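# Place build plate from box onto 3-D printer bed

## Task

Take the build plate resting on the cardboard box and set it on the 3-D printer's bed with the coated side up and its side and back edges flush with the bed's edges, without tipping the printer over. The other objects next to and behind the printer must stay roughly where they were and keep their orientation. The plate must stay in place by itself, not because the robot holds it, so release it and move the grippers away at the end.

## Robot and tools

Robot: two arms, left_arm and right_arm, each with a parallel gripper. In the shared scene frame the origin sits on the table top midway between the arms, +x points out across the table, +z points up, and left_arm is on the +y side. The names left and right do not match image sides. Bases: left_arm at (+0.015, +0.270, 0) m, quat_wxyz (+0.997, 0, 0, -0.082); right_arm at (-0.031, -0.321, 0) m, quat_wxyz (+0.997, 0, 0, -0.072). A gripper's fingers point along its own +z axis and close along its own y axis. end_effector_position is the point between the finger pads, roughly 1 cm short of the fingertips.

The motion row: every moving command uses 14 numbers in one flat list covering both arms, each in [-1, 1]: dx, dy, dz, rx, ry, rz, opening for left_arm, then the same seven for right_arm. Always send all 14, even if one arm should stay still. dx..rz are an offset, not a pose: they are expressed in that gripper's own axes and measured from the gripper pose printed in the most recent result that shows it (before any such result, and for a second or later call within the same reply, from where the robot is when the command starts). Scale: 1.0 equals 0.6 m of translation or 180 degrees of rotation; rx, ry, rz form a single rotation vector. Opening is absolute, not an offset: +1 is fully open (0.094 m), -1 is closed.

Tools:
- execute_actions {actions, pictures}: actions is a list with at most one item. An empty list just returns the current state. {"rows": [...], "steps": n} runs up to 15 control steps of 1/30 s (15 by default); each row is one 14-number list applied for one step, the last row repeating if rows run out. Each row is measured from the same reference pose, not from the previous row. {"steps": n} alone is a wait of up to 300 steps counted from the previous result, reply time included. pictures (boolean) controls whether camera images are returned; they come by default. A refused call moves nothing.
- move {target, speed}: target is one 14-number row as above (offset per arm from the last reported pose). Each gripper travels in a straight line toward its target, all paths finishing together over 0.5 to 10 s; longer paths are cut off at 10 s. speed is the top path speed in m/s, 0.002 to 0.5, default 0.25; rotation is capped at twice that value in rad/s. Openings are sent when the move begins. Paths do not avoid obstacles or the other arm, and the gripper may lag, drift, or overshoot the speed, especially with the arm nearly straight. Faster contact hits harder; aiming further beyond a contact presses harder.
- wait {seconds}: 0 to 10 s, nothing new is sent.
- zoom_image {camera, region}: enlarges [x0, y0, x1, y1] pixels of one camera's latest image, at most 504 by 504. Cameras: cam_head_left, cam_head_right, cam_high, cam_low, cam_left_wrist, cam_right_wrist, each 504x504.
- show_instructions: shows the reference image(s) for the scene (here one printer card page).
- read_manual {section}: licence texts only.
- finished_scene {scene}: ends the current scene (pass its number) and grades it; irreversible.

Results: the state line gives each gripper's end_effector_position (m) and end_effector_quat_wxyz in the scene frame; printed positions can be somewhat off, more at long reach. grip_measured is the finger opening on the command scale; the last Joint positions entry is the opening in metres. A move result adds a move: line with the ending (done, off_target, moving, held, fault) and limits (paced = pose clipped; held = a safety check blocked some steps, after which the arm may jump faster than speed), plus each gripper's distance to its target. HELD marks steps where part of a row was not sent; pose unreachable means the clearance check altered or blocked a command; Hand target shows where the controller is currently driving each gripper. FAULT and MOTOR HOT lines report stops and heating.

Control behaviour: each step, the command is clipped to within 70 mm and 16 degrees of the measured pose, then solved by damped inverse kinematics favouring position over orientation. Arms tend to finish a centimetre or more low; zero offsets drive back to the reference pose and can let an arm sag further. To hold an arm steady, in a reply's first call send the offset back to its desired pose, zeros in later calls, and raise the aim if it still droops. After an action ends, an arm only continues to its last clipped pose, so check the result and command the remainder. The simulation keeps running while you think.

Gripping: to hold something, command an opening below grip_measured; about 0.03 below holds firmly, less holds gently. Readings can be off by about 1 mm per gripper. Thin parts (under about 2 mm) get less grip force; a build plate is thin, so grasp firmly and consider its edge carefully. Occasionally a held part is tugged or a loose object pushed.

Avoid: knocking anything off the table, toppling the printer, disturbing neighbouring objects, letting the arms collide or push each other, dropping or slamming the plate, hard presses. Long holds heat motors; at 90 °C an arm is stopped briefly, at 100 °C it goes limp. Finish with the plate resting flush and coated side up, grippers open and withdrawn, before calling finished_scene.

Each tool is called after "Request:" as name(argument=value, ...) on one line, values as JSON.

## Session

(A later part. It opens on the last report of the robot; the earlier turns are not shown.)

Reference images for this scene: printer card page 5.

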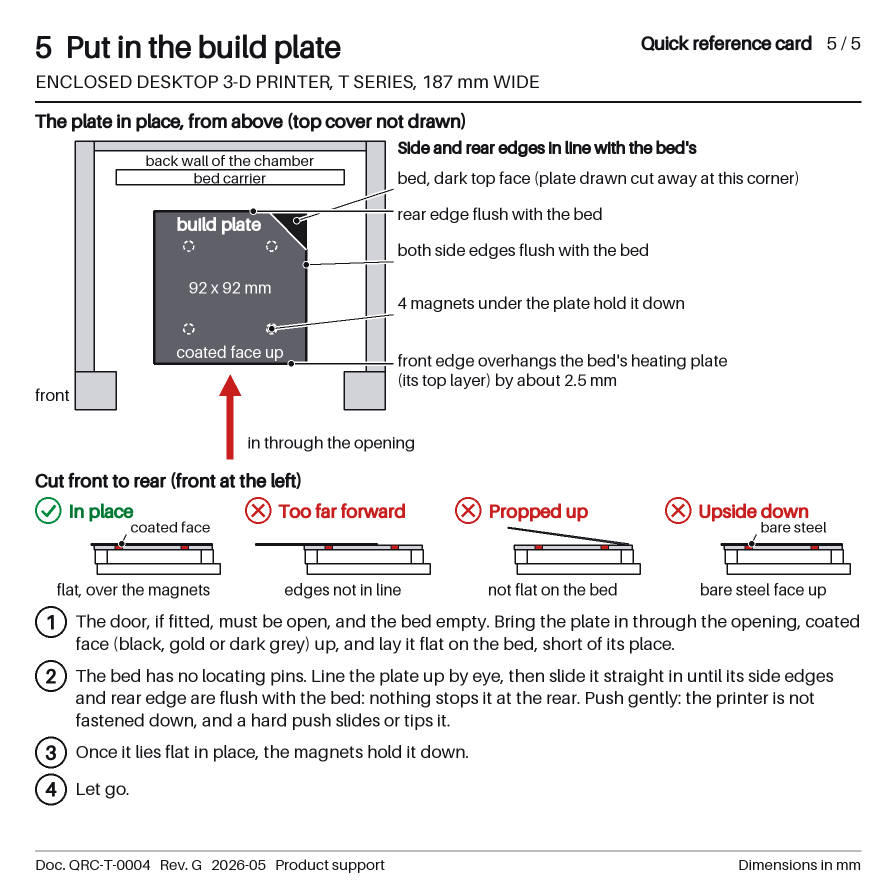

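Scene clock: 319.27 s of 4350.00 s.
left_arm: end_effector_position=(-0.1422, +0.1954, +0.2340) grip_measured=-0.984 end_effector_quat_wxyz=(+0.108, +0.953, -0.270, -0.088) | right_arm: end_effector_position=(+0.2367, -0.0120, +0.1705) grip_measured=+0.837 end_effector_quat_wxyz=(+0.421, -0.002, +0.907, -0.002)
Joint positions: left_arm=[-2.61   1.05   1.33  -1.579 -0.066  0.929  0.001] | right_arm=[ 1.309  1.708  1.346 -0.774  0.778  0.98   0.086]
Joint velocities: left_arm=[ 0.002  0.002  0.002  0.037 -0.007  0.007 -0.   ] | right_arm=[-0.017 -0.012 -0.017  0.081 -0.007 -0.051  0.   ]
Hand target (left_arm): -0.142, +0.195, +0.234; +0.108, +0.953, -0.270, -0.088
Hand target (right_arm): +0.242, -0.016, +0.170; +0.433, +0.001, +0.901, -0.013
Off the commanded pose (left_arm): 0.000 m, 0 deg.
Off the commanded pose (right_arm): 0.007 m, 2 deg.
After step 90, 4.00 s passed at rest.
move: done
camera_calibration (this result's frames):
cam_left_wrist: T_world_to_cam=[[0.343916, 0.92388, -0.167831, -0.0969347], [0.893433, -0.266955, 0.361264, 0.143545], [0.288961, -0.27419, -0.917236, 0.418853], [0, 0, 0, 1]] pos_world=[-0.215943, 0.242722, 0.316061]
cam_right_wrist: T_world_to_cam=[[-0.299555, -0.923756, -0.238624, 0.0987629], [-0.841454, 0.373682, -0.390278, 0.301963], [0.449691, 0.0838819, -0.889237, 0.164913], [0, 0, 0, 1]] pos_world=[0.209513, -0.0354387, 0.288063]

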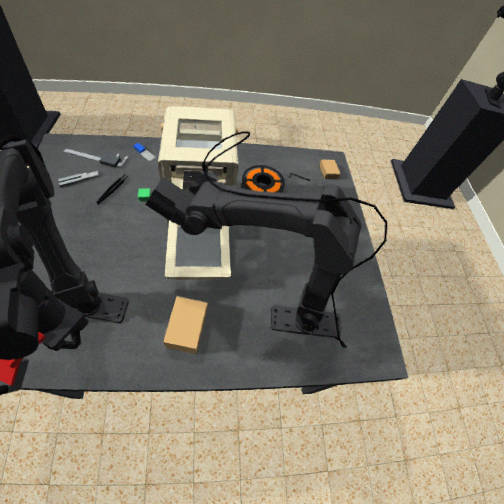

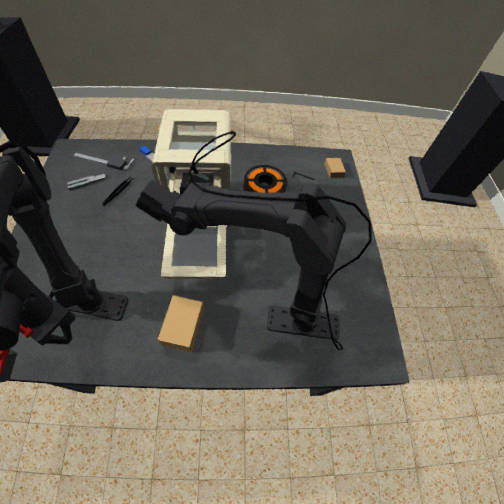

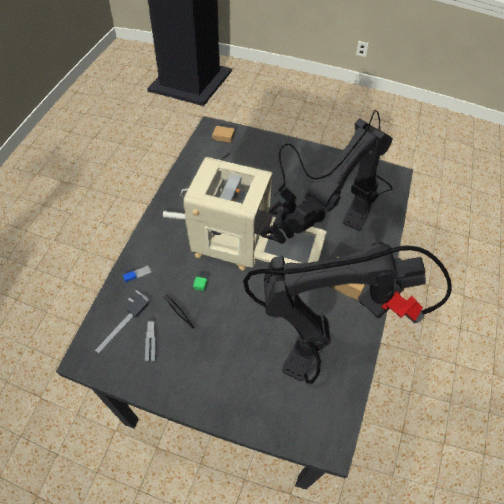

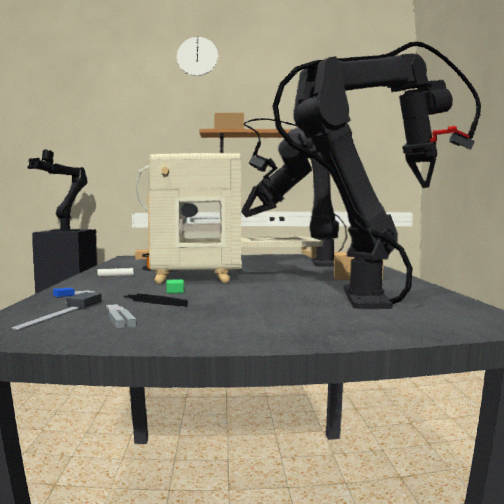

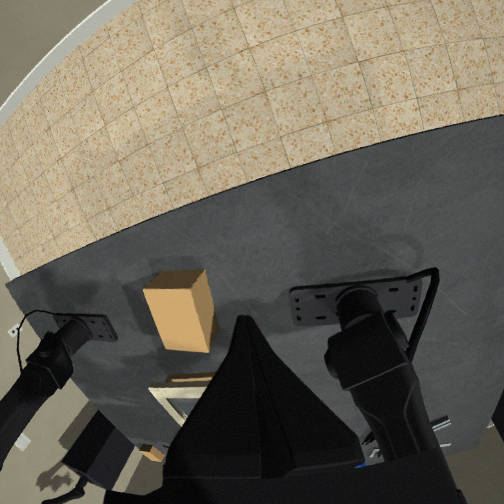

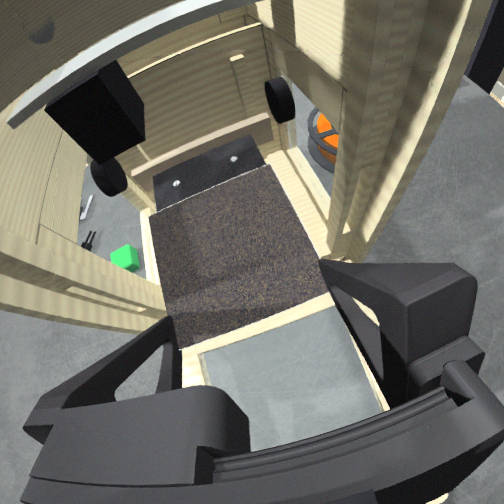

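Request:
move(target=[0,0,0,0,0,0,-1, -0.009,-0.003,0.036,0.004,-0.01,0,0.81], speed=0.03)

Request:
zoom_image(camera="cam_low", region=[130,130,350,290])

Request:
zoom_image(camera="cam_right_wrist", region=[100,100,360,360])

Scene clock: 324.80 s of 4350.00 s.
left_arm: end_effector_position=(-0.1422, +0.1954, +0.2340) grip_measured=-0.984 end_effector_quat_wxyz=(+0.108, +0.953, -0.270, -0.088) | right_arm: end_effector_position=(+0.2523, -0.0104, +0.1621) grip_measured=+0.837 end_effector_quat_wxyz=(+0.428, -0.002, +0.904, +0.001)
Joint positions: left_arm=[-2.61   1.05   1.33  -1.579 -0.066  0.929  0.001] | right_arm=[ 1.273  1.727  1.319 -0.679  0.772  0.925  0.086]
Joint velocities: left_arm=[-0.017 -0.002 -0.022 -0.022 -0.022  0.066 -0.001] | right_arm=[ 0.002 -0.027  0.002 -0.022 -0.051 -0.022  0.002]
Hand target (left_arm): -0.142, +0.195, +0.234; +0.108, +0.953, -0.270, -0.088
Hand target (right_arm): +0.257, -0.014, +0.161; +0.435, +0.001, +0.900, -0.008
Off the commanded pose (left_arm): 0.000 m, 0 deg.
Off the commanded pose (right_arm): 0.006 m, 1 deg.
After step 90, 1.40 s passed at rest.
move: done
camera_calibration (this result's frames):
cam_left_wrist: T_world_to_cam=[[0.343916, 0.92388, -0.167831, -0.0969347], [0.893433, -0.266955, 0.361264, 0.143545], [0.288961, -0.27419, -0.917236, 0.418853], [0, 0, 0, 1]] pos_world=[-0.215943, 0.242722, 0.316061]
cam_right_wrist: T_world_to_cam=[[-0.293876, -0.923338, -0.24715, 0.10288], [-0.836197, 0.373607, -0.401487, 0.311681], [0.463045, 0.0886785, -0.881888, 0.145736], [0, 0, 0, 1]] pos_world=[0.223378, -0.0343766, 0.279085]

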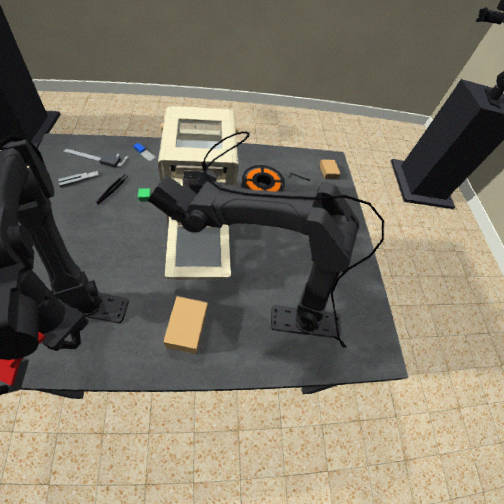

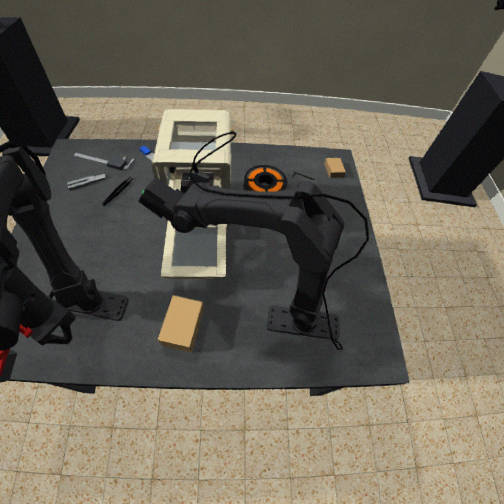

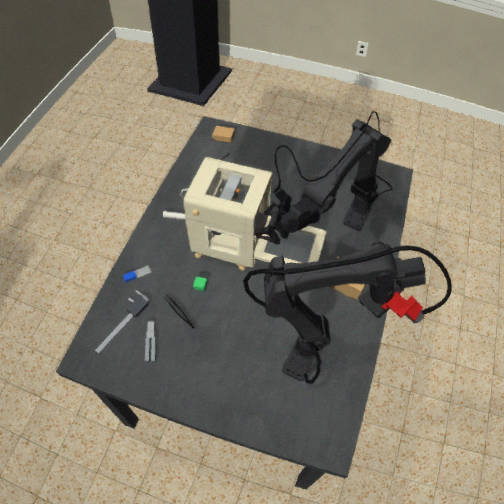

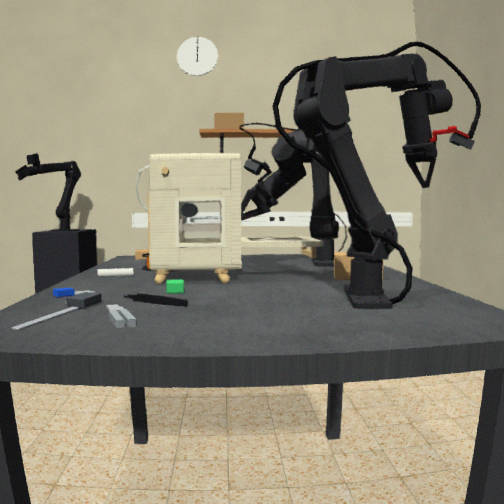

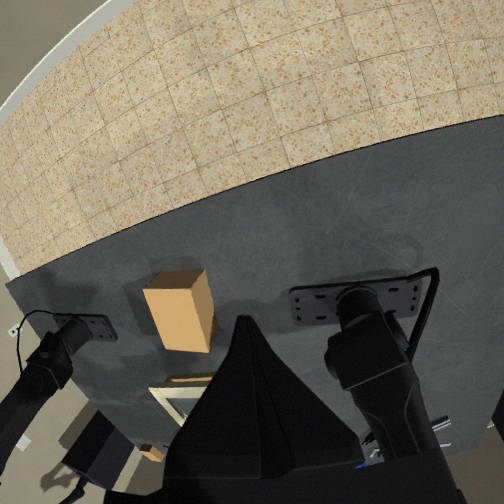

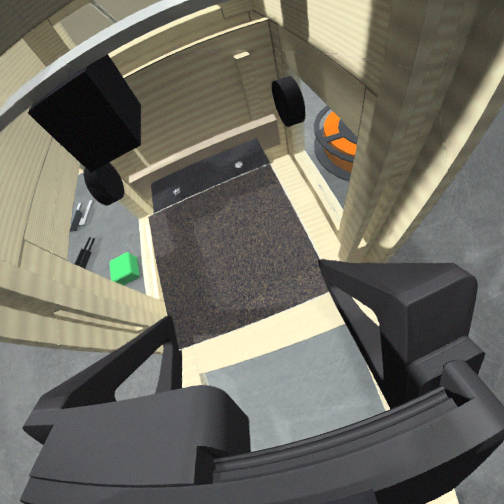

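Region (130, 130, 350, 290) of cam_low's 504x504 image, scaled by 2.291, with more detail than that image has; it fills the top 367 rows of this view, and the rest is white.

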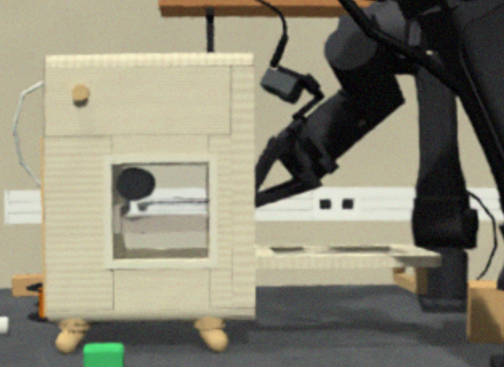

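Region (100, 100, 360, 360) of cam_right_wrist's 504x504 image, scaled by 1.938, with more detail than that image has.

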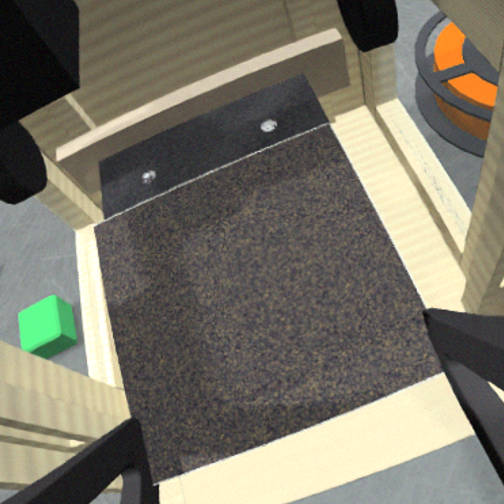

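Request:
move(target=[0,0,0,0,0,0,-1, 0.008,-0.004,0.006,0,-0.004,0,0.81], speed=0.02)

Request:
zoom_image(camera="cam_low", region=[160,150,280,250])

Request:
zoom_image(camera="cam_right_wrist", region=[100,100,360,360])

Scene clock: 330.47 s of 4350.00 s.
left_arm: end_effector_position=(-0.1422, +0.1954, +0.2340) grip_measured=-0.984 end_effector_quat_wxyz=(+0.108, +0.953, -0.270, -0.088) | right_arm: end_effector_position=(+0.2530, -0.0095, +0.1582) grip_measured=+0.837 end_effector_quat_wxyz=(+0.431, -0.001, +0.903, +0.004)
Joint positions: left_arm=[-2.61   1.05   1.33  -1.579 -0.066  0.929  0.001] | right_arm=[ 1.273  1.727  1.298 -0.646  0.774  0.922  0.086]
Joint velocities: left_arm=[-0.007 -0.002 -0.012 -0.081  0.007 -0.095  0.   ] | right_arm=[-0.012 -0.002 -0.002  0.022  0.037 -0.007 -0.   ]
Hand target (left_arm): -0.142, +0.195, +0.234; +0.108, +0.953, -0.270, -0.088
Hand target (right_arm): +0.252, -0.013, +0.156; +0.433, -0.002, +0.901, +0.001
Off the commanded pose (left_arm): 0.000 m, 0 deg.
Off the commanded pose (right_arm): 0.004 m, 1 deg.
After step 90, 1.97 s passed at rest.
move: done
camera_calibration (this result's frames):
cam_left_wrist: T_world_to_cam=[[0.343916, 0.92388, -0.167831, -0.0969347], [0.893433, -0.266955, 0.361264, 0.143545], [0.288961, -0.27419, -0.917236, 0.418853], [0, 0, 0, 1]] pos_world=[-0.215943, 0.242722, 0.316061]
cam_right_wrist: T_world_to_cam=[[-0.291134, -0.921655, -0.256503, 0.103755], [-0.834051, 0.375855, -0.403847, 0.310165], [0.468616, 0.096363, -0.878131, 0.139979], [0, 0, 0, 1]] pos_world=[0.223304, -0.0344395, 0.274792]

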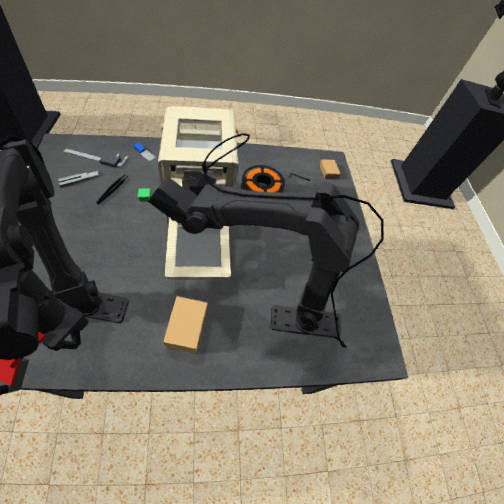

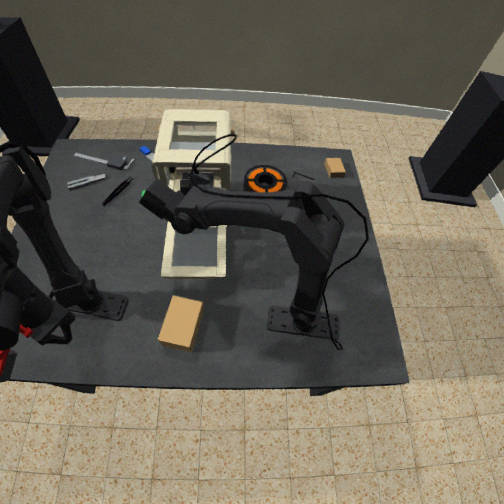

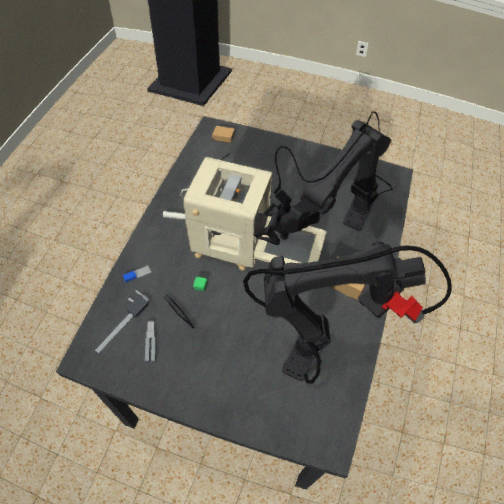

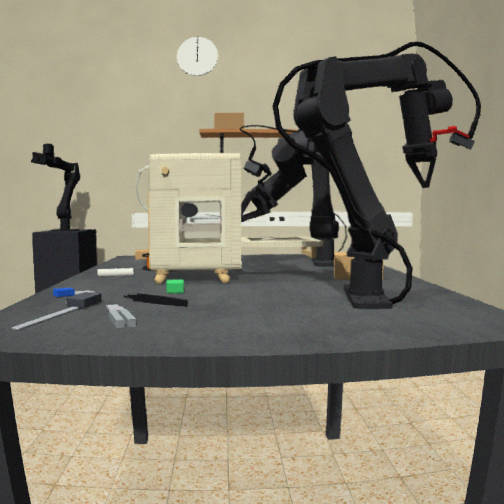

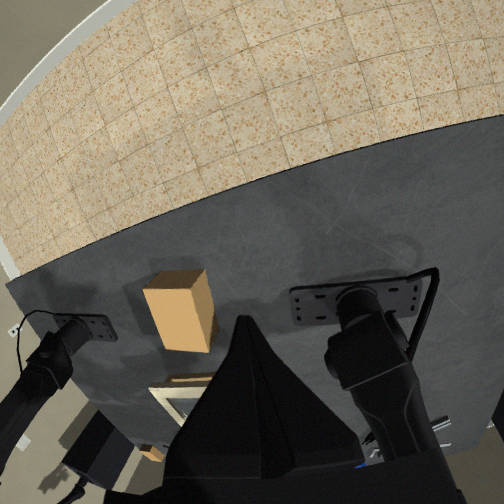

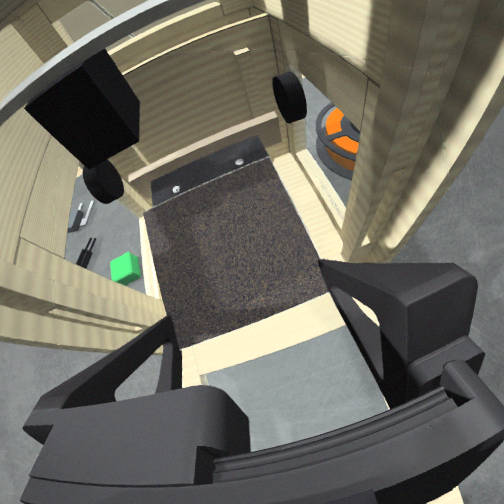

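Region (160, 150, 280, 250) of cam_low's 504x504 image, scaled by 4.200, with more detail than that image has.

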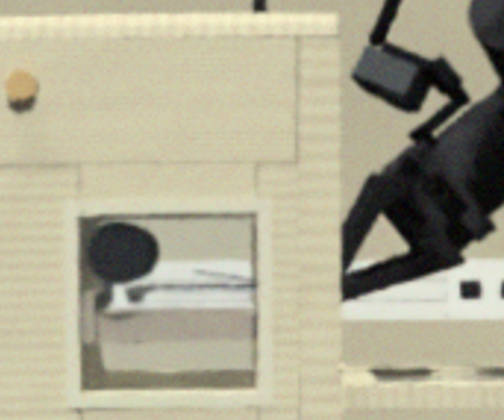

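Region (100, 100, 360, 360) of cam_right_wrist's 504x504 image, scaled by 1.938, with more detail than that image has.

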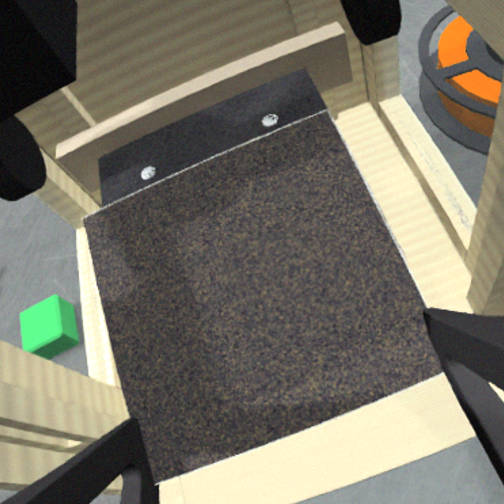

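Request:
move(target=[0,0,0,0,0,0,-1, -0.009,-0.004,-0.007,0,0,0,0.9], speed=0.01)

Request:
zoom_image(camera="cam_low", region=[160,150,280,250])

Request:
zoom_image(camera="cam_right_wrist", region=[100,100,360,360])

Scene clock: 334.00 s of 4350.00 s.
left_arm: end_effector_position=(-0.1422, +0.1954, +0.2340) grip_measured=-0.984 end_effector_quat_wxyz=(+0.108, +0.953, -0.270, -0.088) | right_arm: end_effector_position=(+0.2531, -0.0096, +0.1581) grip_measured=+0.904 end_effector_quat_wxyz=(+0.431, -0.001, +0.902, +0.004)
Joint positions: left_arm=[-2.61   1.05   1.33  -1.579 -0.066  0.929  0.001] | right_arm=[ 1.273  1.727  1.298 -0.646  0.775  0.921  0.089]
Joint velocities: left_arm=[-0.012  0.002 -0.017 -0.007 -0.007 -0.095  0.   ] | right_arm=[-0.012 -0.027  0.007 -0.037  0.007  0.081 -0.002]
Hand target (left_arm): -0.142, +0.195, +0.234; +0.108, +0.953, -0.270, -0.088
Hand target (right_arm): +0.253, -0.012, +0.165; +0.431, -0.001, +0.903, +0.004
Off the commanded pose (left_arm): 0.000 m, 0 deg.
Off the commanded pose (right_arm): 0.007 m, 0 deg.
move: done
camera_calibration (this result's frames):
cam_left_wrist: T_world_to_cam=[[0.343916, 0.92388, -0.167831, -0.0969347], [0.893433, -0.266955, 0.361264, 0.143545], [0.288961, -0.27419, -0.917236, 0.418853], [0, 0, 0, 1]] pos_world=[-0.215943, 0.242722, 0.316061]
cam_right_wrist: T_world_to_cam=[[-0.29118, -0.921752, -0.256098, 0.103567], [-0.833567, 0.375814, -0.404882, 0.310312], [0.469446, 0.0955816, -0.877772, 0.139622], [0, 0, 0, 1]] pos_world=[0.223277, -0.034502, 0.274719]

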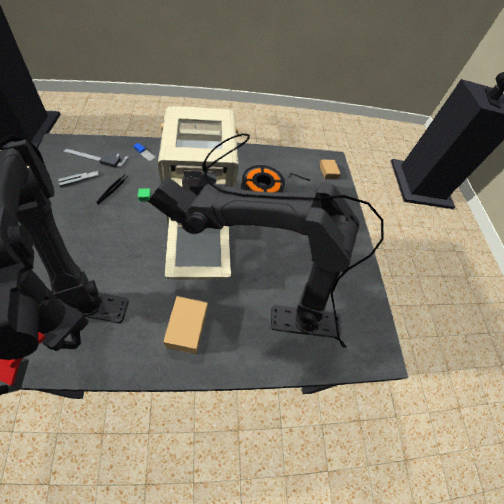

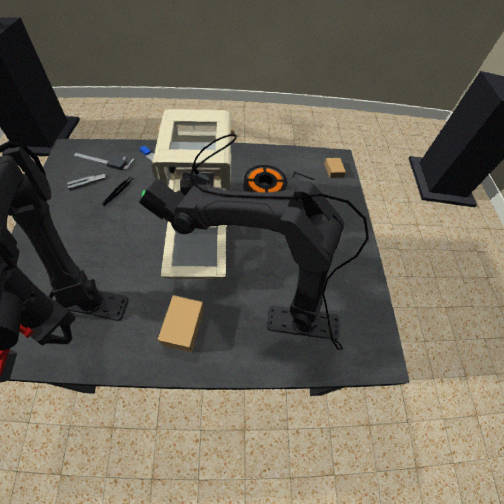

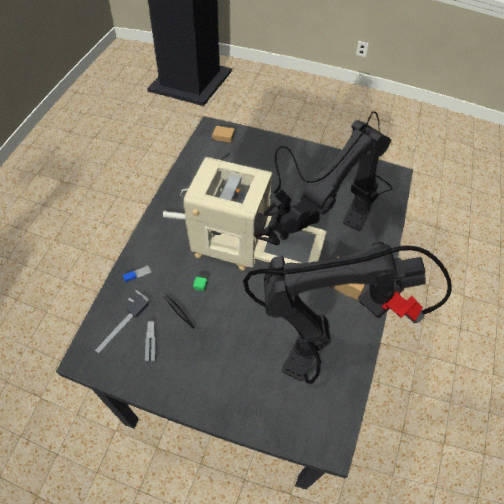

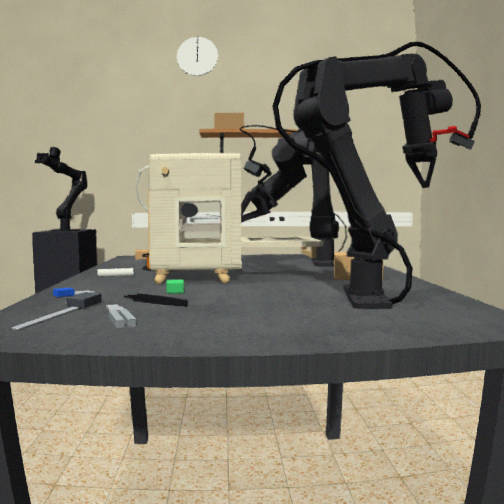

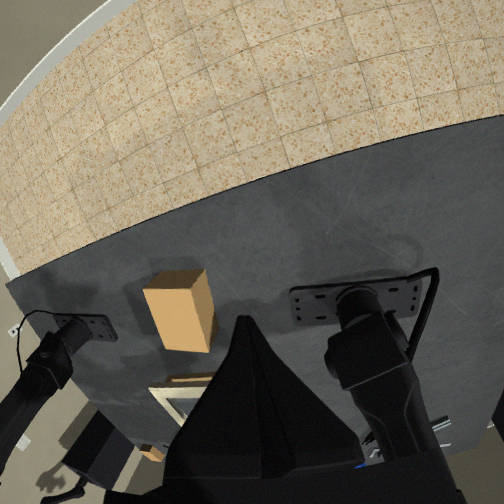

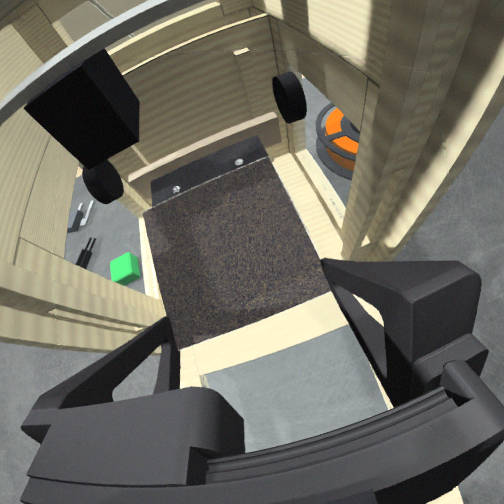

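Region (160, 150, 280, 250) of cam_low's 504x504 image, scaled by 4.200, with more detail than that image has.

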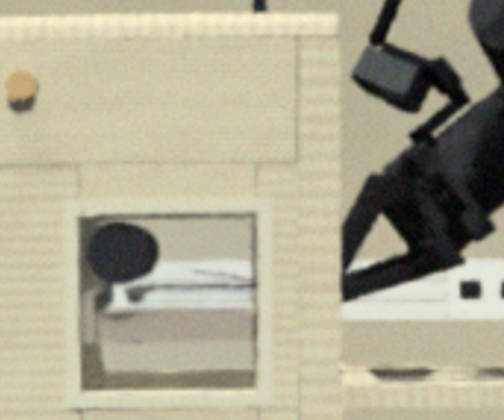

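Region (100, 100, 360, 360) of cam_right_wrist's 504x504 image, scaled by 1.938, with more detail than that image has.

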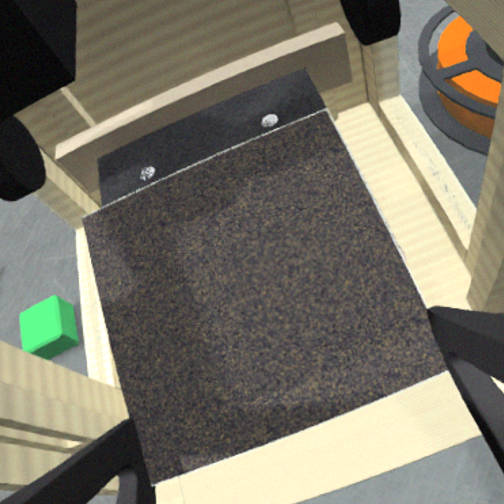

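Open gradually.

Request:
execute_actions(actions=[{"rows":[[0,0,0,0,0,0,-1, -0.009,-0.004,-0.007,0,0,0,0.91],[0,0,0,0,0,0,-1, -0.009,-0.004,-0.007,0,0,0,0.915],[0,0,0,0,0,0,-1, -0.009,-0.004,-0.007,0,0,0,0.92],[0,0,0,0,0,0,-1, -0.009,-0.004,-0.007,0,0,0,0.925],[0,0,0,0,0,0,-1, -0.009,-0.004,-0.007,0,0,0,0.93],[0,0,0,0,0,0,-1, -0.009,-0.004,-0.007,0,0,0,0.935],[0,0,0,0,0,0,-1, -0.009,-0.004,-0.007,0,0,0,0.94],[0,0,0,0,0,0,-1, -0.009,-0.004,-0.007,0,0,0,0.945],[0,0,0,0,0,0,-1, -0.009,-0.004,-0.007,0,0,0,0.95],[0,0,0,0,0,0,-1, -0.009,-0.004,-0.007,0,0,0,0.955],[0,0,0,0,0,0,-1, -0.009,-0.004,-0.007,0,0,0,0.96],[0,0,0,0,0,0,-1, -0.009,-0.004,-0.007,0,0,0,0.97],[0,0,0,0,0,0,-1, -0.009,-0.004,-0.007,0,0,0,1]],"steps":15}], pictures=false)

Request:
wait(seconds=0.5)

Request:
zoom_image(camera="cam_right_wrist", region=[100,100,360,360])

Scene clock: 340.93 s of 4350.00 s.
left_arm: end_effector_position=(-0.1422, +0.1954, +0.2340) grip_measured=-0.984 end_effector_quat_wxyz=(+0.108, +0.953, -0.270, -0.088) | right_arm: end_effector_position=(+0.2529, -0.0096, +0.1579) grip_measured=+1.000 end_effector_quat_wxyz=(+0.430, -0.001, +0.903, +0.004)
Joint positions: left_arm=[-2.61   1.05   1.33  -1.579 -0.066  0.929  0.001] | right_arm=[ 1.273  1.727  1.298 -0.646  0.774  0.921  0.094]
Joint velocities: left_arm=[ 0.002 -0.007 -0.012  0.007  0.007  0.022 -0.   ] | right_arm=[-0.017  0.002 -0.012  0.081 -0.037 -0.081  0.   ]
Hand target (left_arm): -0.142, +0.195, +0.234; +0.108, +0.953, -0.270, -0.088
Hand target (right_arm): +0.253, -0.012, +0.165; +0.431, -0.001, +0.902, +0.004
Off the commanded pose (left_arm): 0.000 m, 0 deg.
Off the commanded pose (right_arm): 0.007 m, 0 deg.
Steps of this call (steps 1 to 90: nothing new was sent; then 3.43 s passed at rest; steps 91 to 105: all 15 steps of this action). Readings (end_effector_position):
91: left_arm (-0.1422, +0.1954, +0.2340) | right_arm (+0.2531, -0.0096, +0.1581)
92: left_arm (-0.1422, +0.1954, +0.2340) | right_arm (+0.2531, -0.0096, +0.1581)
94: left_arm (-0.1422, +0.1954, +0.2340) | right_arm (+0.2531, -0.0096, +0.1581)
98: left_arm (-0.1422, +0.1954, +0.2340) | right_arm (+0.2531, -0.0096, +0.1581)
105: the state above

Scene clock: 341.43 s of 4350.00 s.
left_arm: end_effector_position=(-0.1422, +0.1954, +0.2340) grip_measured=-0.984 end_effector_quat_wxyz=(+0.108, +0.953, -0.270, -0.088) | right_arm: end_effector_position=(+0.2528, -0.0094, +0.1578) grip_measured=+1.000 end_effector_quat_wxyz=(+0.430, -0.001, +0.903, +0.005)
Joint positions: left_arm=[-2.61   1.05   1.33  -1.579 -0.066  0.929  0.001] | right_arm=[ 1.273  1.727  1.298 -0.646  0.772  0.921  0.094]
Joint velocities: left_arm=[ 0.007 -0.007 -0.017 -0.051 -0.095 -0.022 -0.   ] | right_arm=[-0.002 -0.022 -0.032  0.007 -0.022 -0.051  0.   ]
Hand target (left_arm): -0.142, +0.195, +0.234; +0.108, +0.953, -0.270, -0.088
Hand target (right_arm): +0.253, -0.012, +0.165; +0.431, -0.001, +0.902, +0.004
Off the commanded pose (left_arm): 0.000 m, 0 deg.
Off the commanded pose (right_arm): 0.008 m, 0 deg.
Steps of this call (steps 1 to 15: nothing new was sent). Readings (end_effector_position):
1: left_arm (-0.1422, +0.1954, +0.2340) | right_arm (+0.2529, -0.0095, +0.1579)
2: left_arm (-0.1422, +0.1954, +0.2340) | right_arm (+0.2529, -0.0095, +0.1579)
4: left_arm (-0.1422, +0.1954, +0.2340) | right_arm (+0.2529, -0.0095, +0.1579)
8: left_arm (-0.1422, +0.1954, +0.2340) | right_arm (+0.2528, -0.0095, +0.1578)
15: the state above
camera_calibration (this result's frames):
cam_left_wrist: T_world_to_cam=[[0.343916, 0.92388, -0.167831, -0.0969347], [0.893433, -0.266955, 0.361264, 0.143545], [0.288961, -0.27419, -0.917236, 0.418853], [0, 0, 0, 1]] pos_world=[-0.215943, 0.242722, 0.316061]
cam_right_wrist: T_world_to_cam=[[-0.290372, -0.922098, -0.25577, 0.103356], [-0.835056, 0.374702, -0.402841, 0.309913], [0.467296, 0.0966085, -0.878807, 0.140155], [0, 0, 0, 1]] pos_world=[0.223312, -0.0343606, 0.27445]

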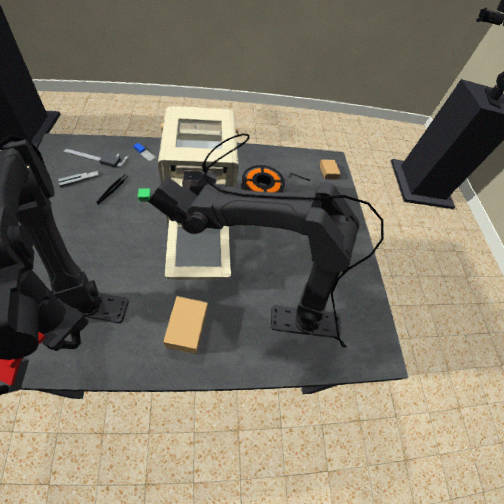

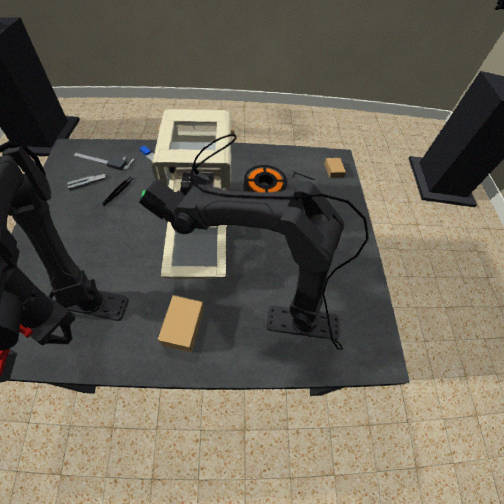

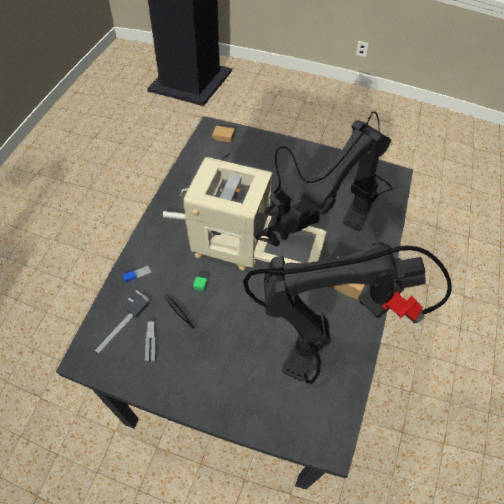

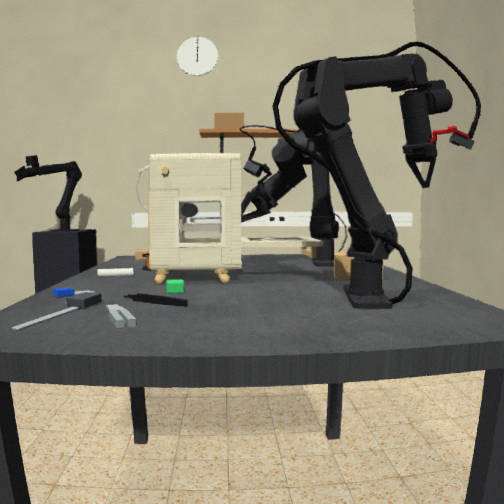

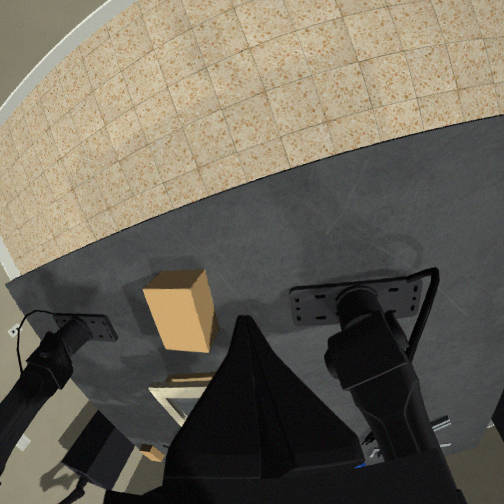

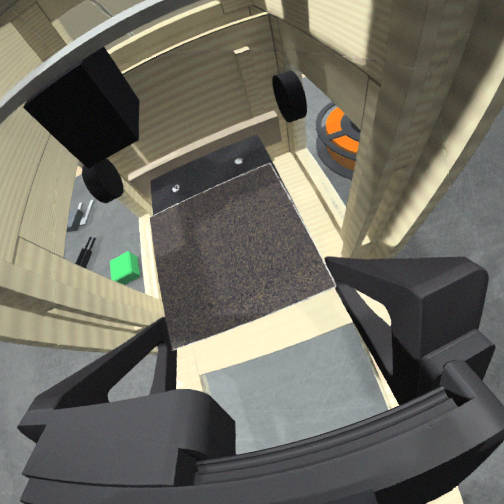

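Region (100, 100, 360, 360) of cam_right_wrist's 504x504 image, scaled by 1.938, with more detail than that image has.

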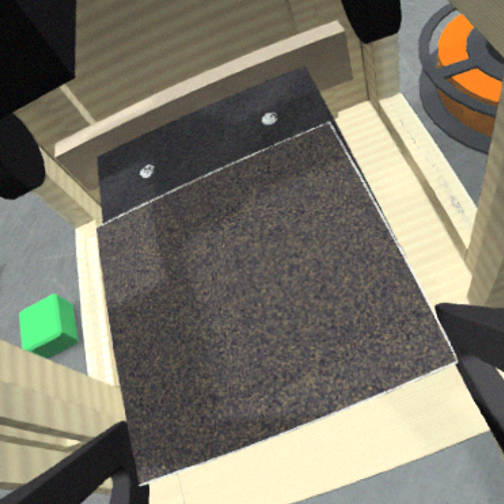

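Request:
move(target=[0,0,0,0,0,0,-1, 0.041,-0.003,-0.064,0,0,0,1], speed=0.05)

Request:
move(target=[0,0,0,0,0,0,-1, -0.005,0,-0.005,0,-0.11,0,0.2], speed=0.15)

Request:
zoom_image(camera="cam_low", region=[160,150,320,270])

Scene clock: 348.13 s of 4350.00 s.
left_arm: end_effector_position=(-0.1422, +0.1954, +0.2340) grip_measured=-0.984 end_effector_quat_wxyz=(+0.108, +0.953, -0.270, -0.088) | right_arm: end_effector_position=(+0.2101, -0.0015, +0.1613) grip_measured=+1.000 end_effector_quat_wxyz=(+0.424, +0.002, +0.906, +0.019)
Joint positions: left_arm=[-2.61   1.05   1.33  -1.579 -0.066  0.929  0.001] | right_arm=[ 1.391  1.699  1.298 -0.763  0.799  1.076  0.094]
Joint velocities: left_arm=[ 0.007  0.002  0.012 -0.037  0.007 -0.022  0.   ] | right_arm=[ 0.007  0.002 -0.012 -0.022 -0.007  0.037  0.   ]
Hand target (left_arm): -0.142, +0.195, +0.234; +0.108, +0.953, -0.270, -0.088
Hand target (right_arm): +0.207, -0.011, +0.163; +0.429, -0.001, +0.903, +0.005
Off the commanded pose (left_arm): 0.000 m, 0 deg.
Off the commanded pose (right_arm): 0.011 m, 2 deg.
After step 90, 2.37 s passed at rest.
move: off_target (right_arm)
camera_calibration (this result's frames):
cam_left_wrist: T_world_to_cam=[[0.343916, 0.92388, -0.167831, -0.0969347], [0.893433, -0.266955, 0.361264, 0.143545], [0.288961, -0.27419, -0.917236, 0.418853], [0, 0, 0, 1]] pos_world=[-0.215943, 0.242722, 0.316061]
cam_right_wrist: T_world_to_cam=[[-0.28768, -0.916569, -0.277743, 0.102169], [-0.84314, 0.37993, -0.380485, 0.270852], [0.454263, 0.124718, -0.882094, 0.165751], [0, 0, 0, 1]] pos_world=[0.182463, -0.0299325, 0.27764]

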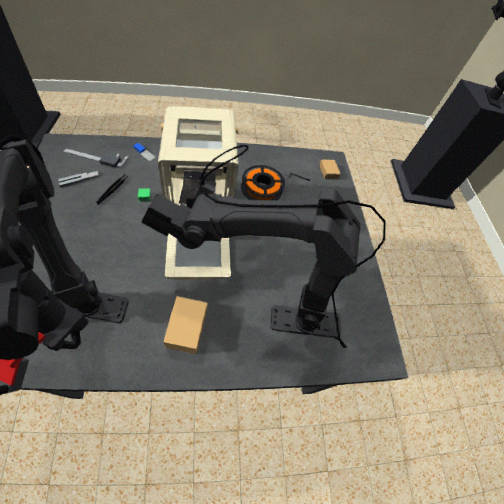

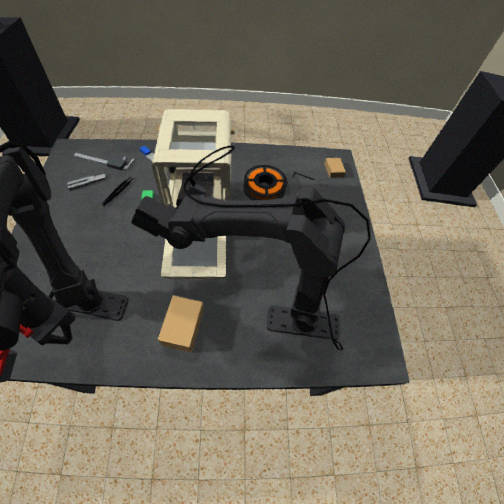

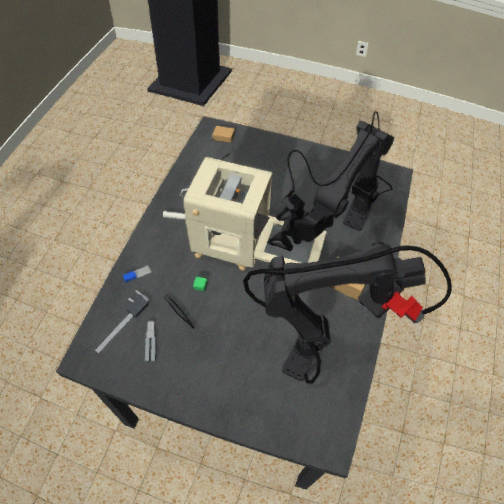

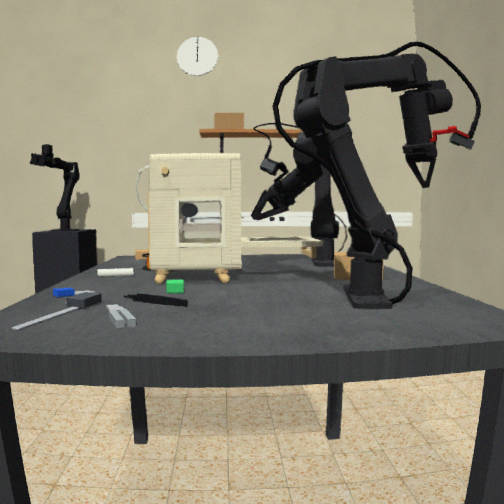

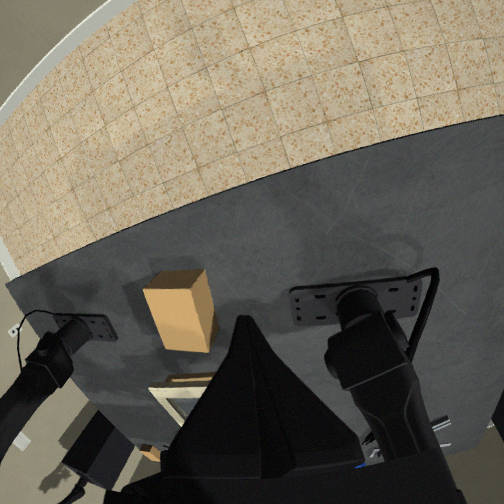

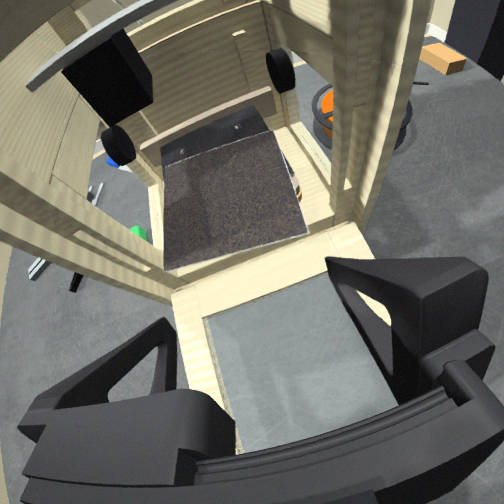

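Scene clock: 349.90 s of 4350.00 s.
left_arm: end_effector_position=(-0.1422, +0.1954, +0.2340) grip_measured=-0.984 end_effector_quat_wxyz=(+0.108, +0.953, -0.270, -0.088) | right_arm: end_effector_position=(+0.2112, +0.0020, +0.1598) grip_measured=+0.202 end_effector_quat_wxyz=(+0.563, +0.003, +0.826, +0.022)
Joint positions: left_arm=[-2.61   1.05   1.33  -1.579 -0.066  0.929  0.001] | right_arm=[ 1.476  1.699  1.061 -0.328  1.111  0.957  0.056]
Joint velocities: left_arm=[-0.007 -0.002 -0.002 -0.022 -0.095 -0.007 -0.001] | right_arm=[ 0.007 -0.007 -0.017  0.051  0.066 -0.022 -0.001]
Hand target (left_arm): -0.142, +0.195, +0.234; +0.108, +0.953, -0.270, -0.088
Hand target (right_arm): +0.210, -0.001, +0.165; +0.573, +0.004, +0.820, +0.020
Off the commanded pose (left_arm): 0.000 m, 0 deg.
Off the commanded pose (right_arm): 0.007 m, 1 deg.
move: done
camera_calibration (this result's frames):
cam_left_wrist: T_world_to_cam=[[0.343916, 0.92388, -0.167831, -0.0969347], [0.893433, -0.266955, 0.361264, 0.143545], [0.288961, -0.27419, -0.917236, 0.418853], [0, 0, 0, 1]] pos_world=[-0.215943, 0.242722, 0.316061]
cam_right_wrist: T_world_to_cam=[[-0.189287, -0.912114, -0.363618, 0.0982273], [-0.678057, 0.389263, -0.623469, 0.273798], [0.710218, 0.128539, -0.692148, 0.0790848], [0, 0, 0, 1]] pos_world=[0.148077, -0.0271505, 0.26116]

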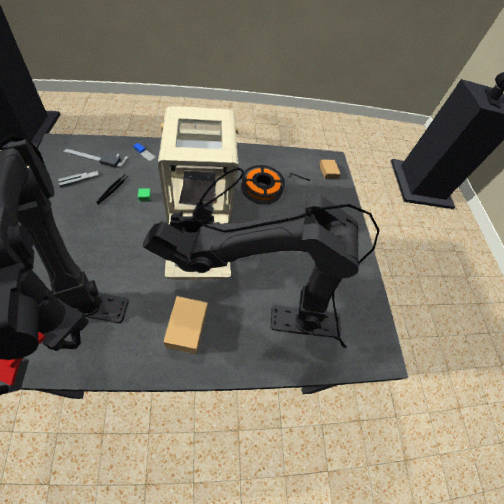

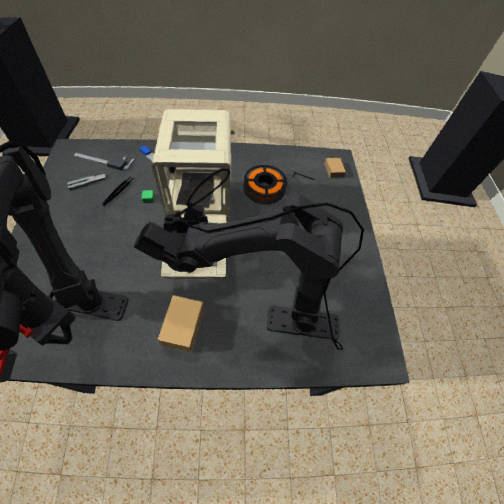

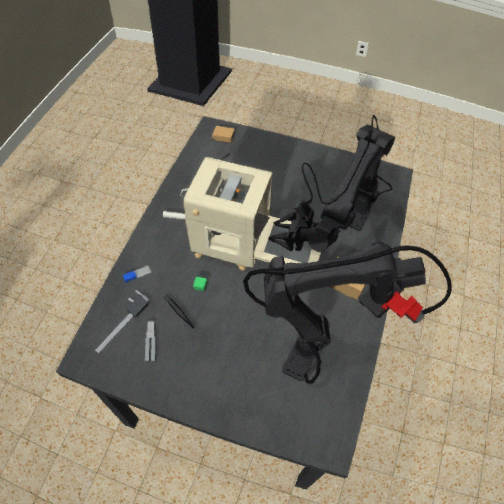

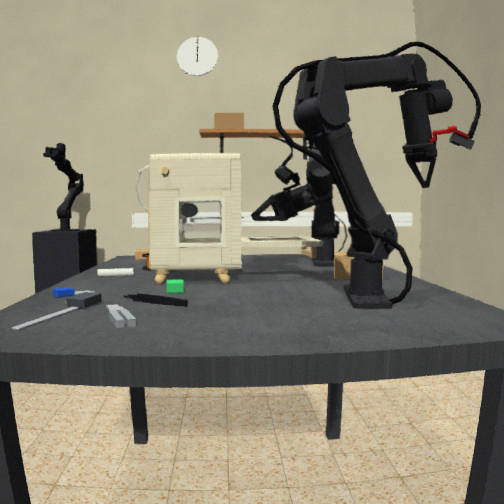

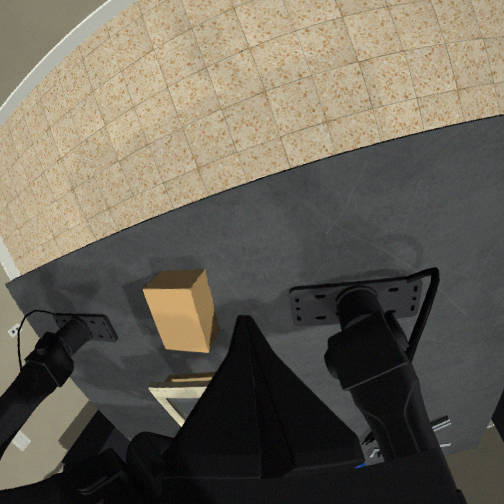

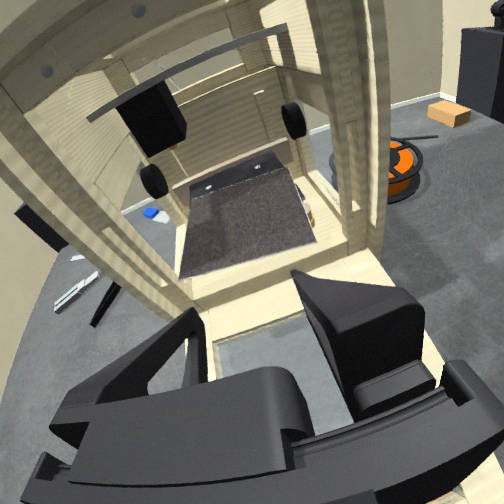

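Region (160, 150, 320, 270) of cam_low's 504x504 image, scaled by 3.150, with more detail than that image has; it fills the top 378 rows of this view, and the rest is white.

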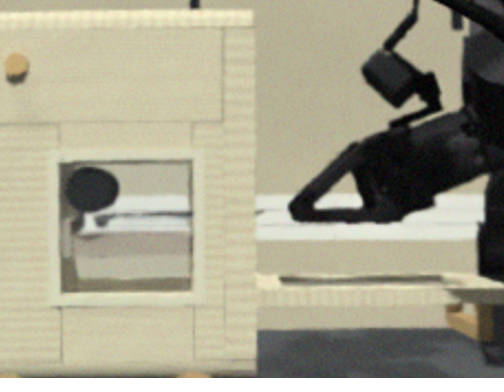

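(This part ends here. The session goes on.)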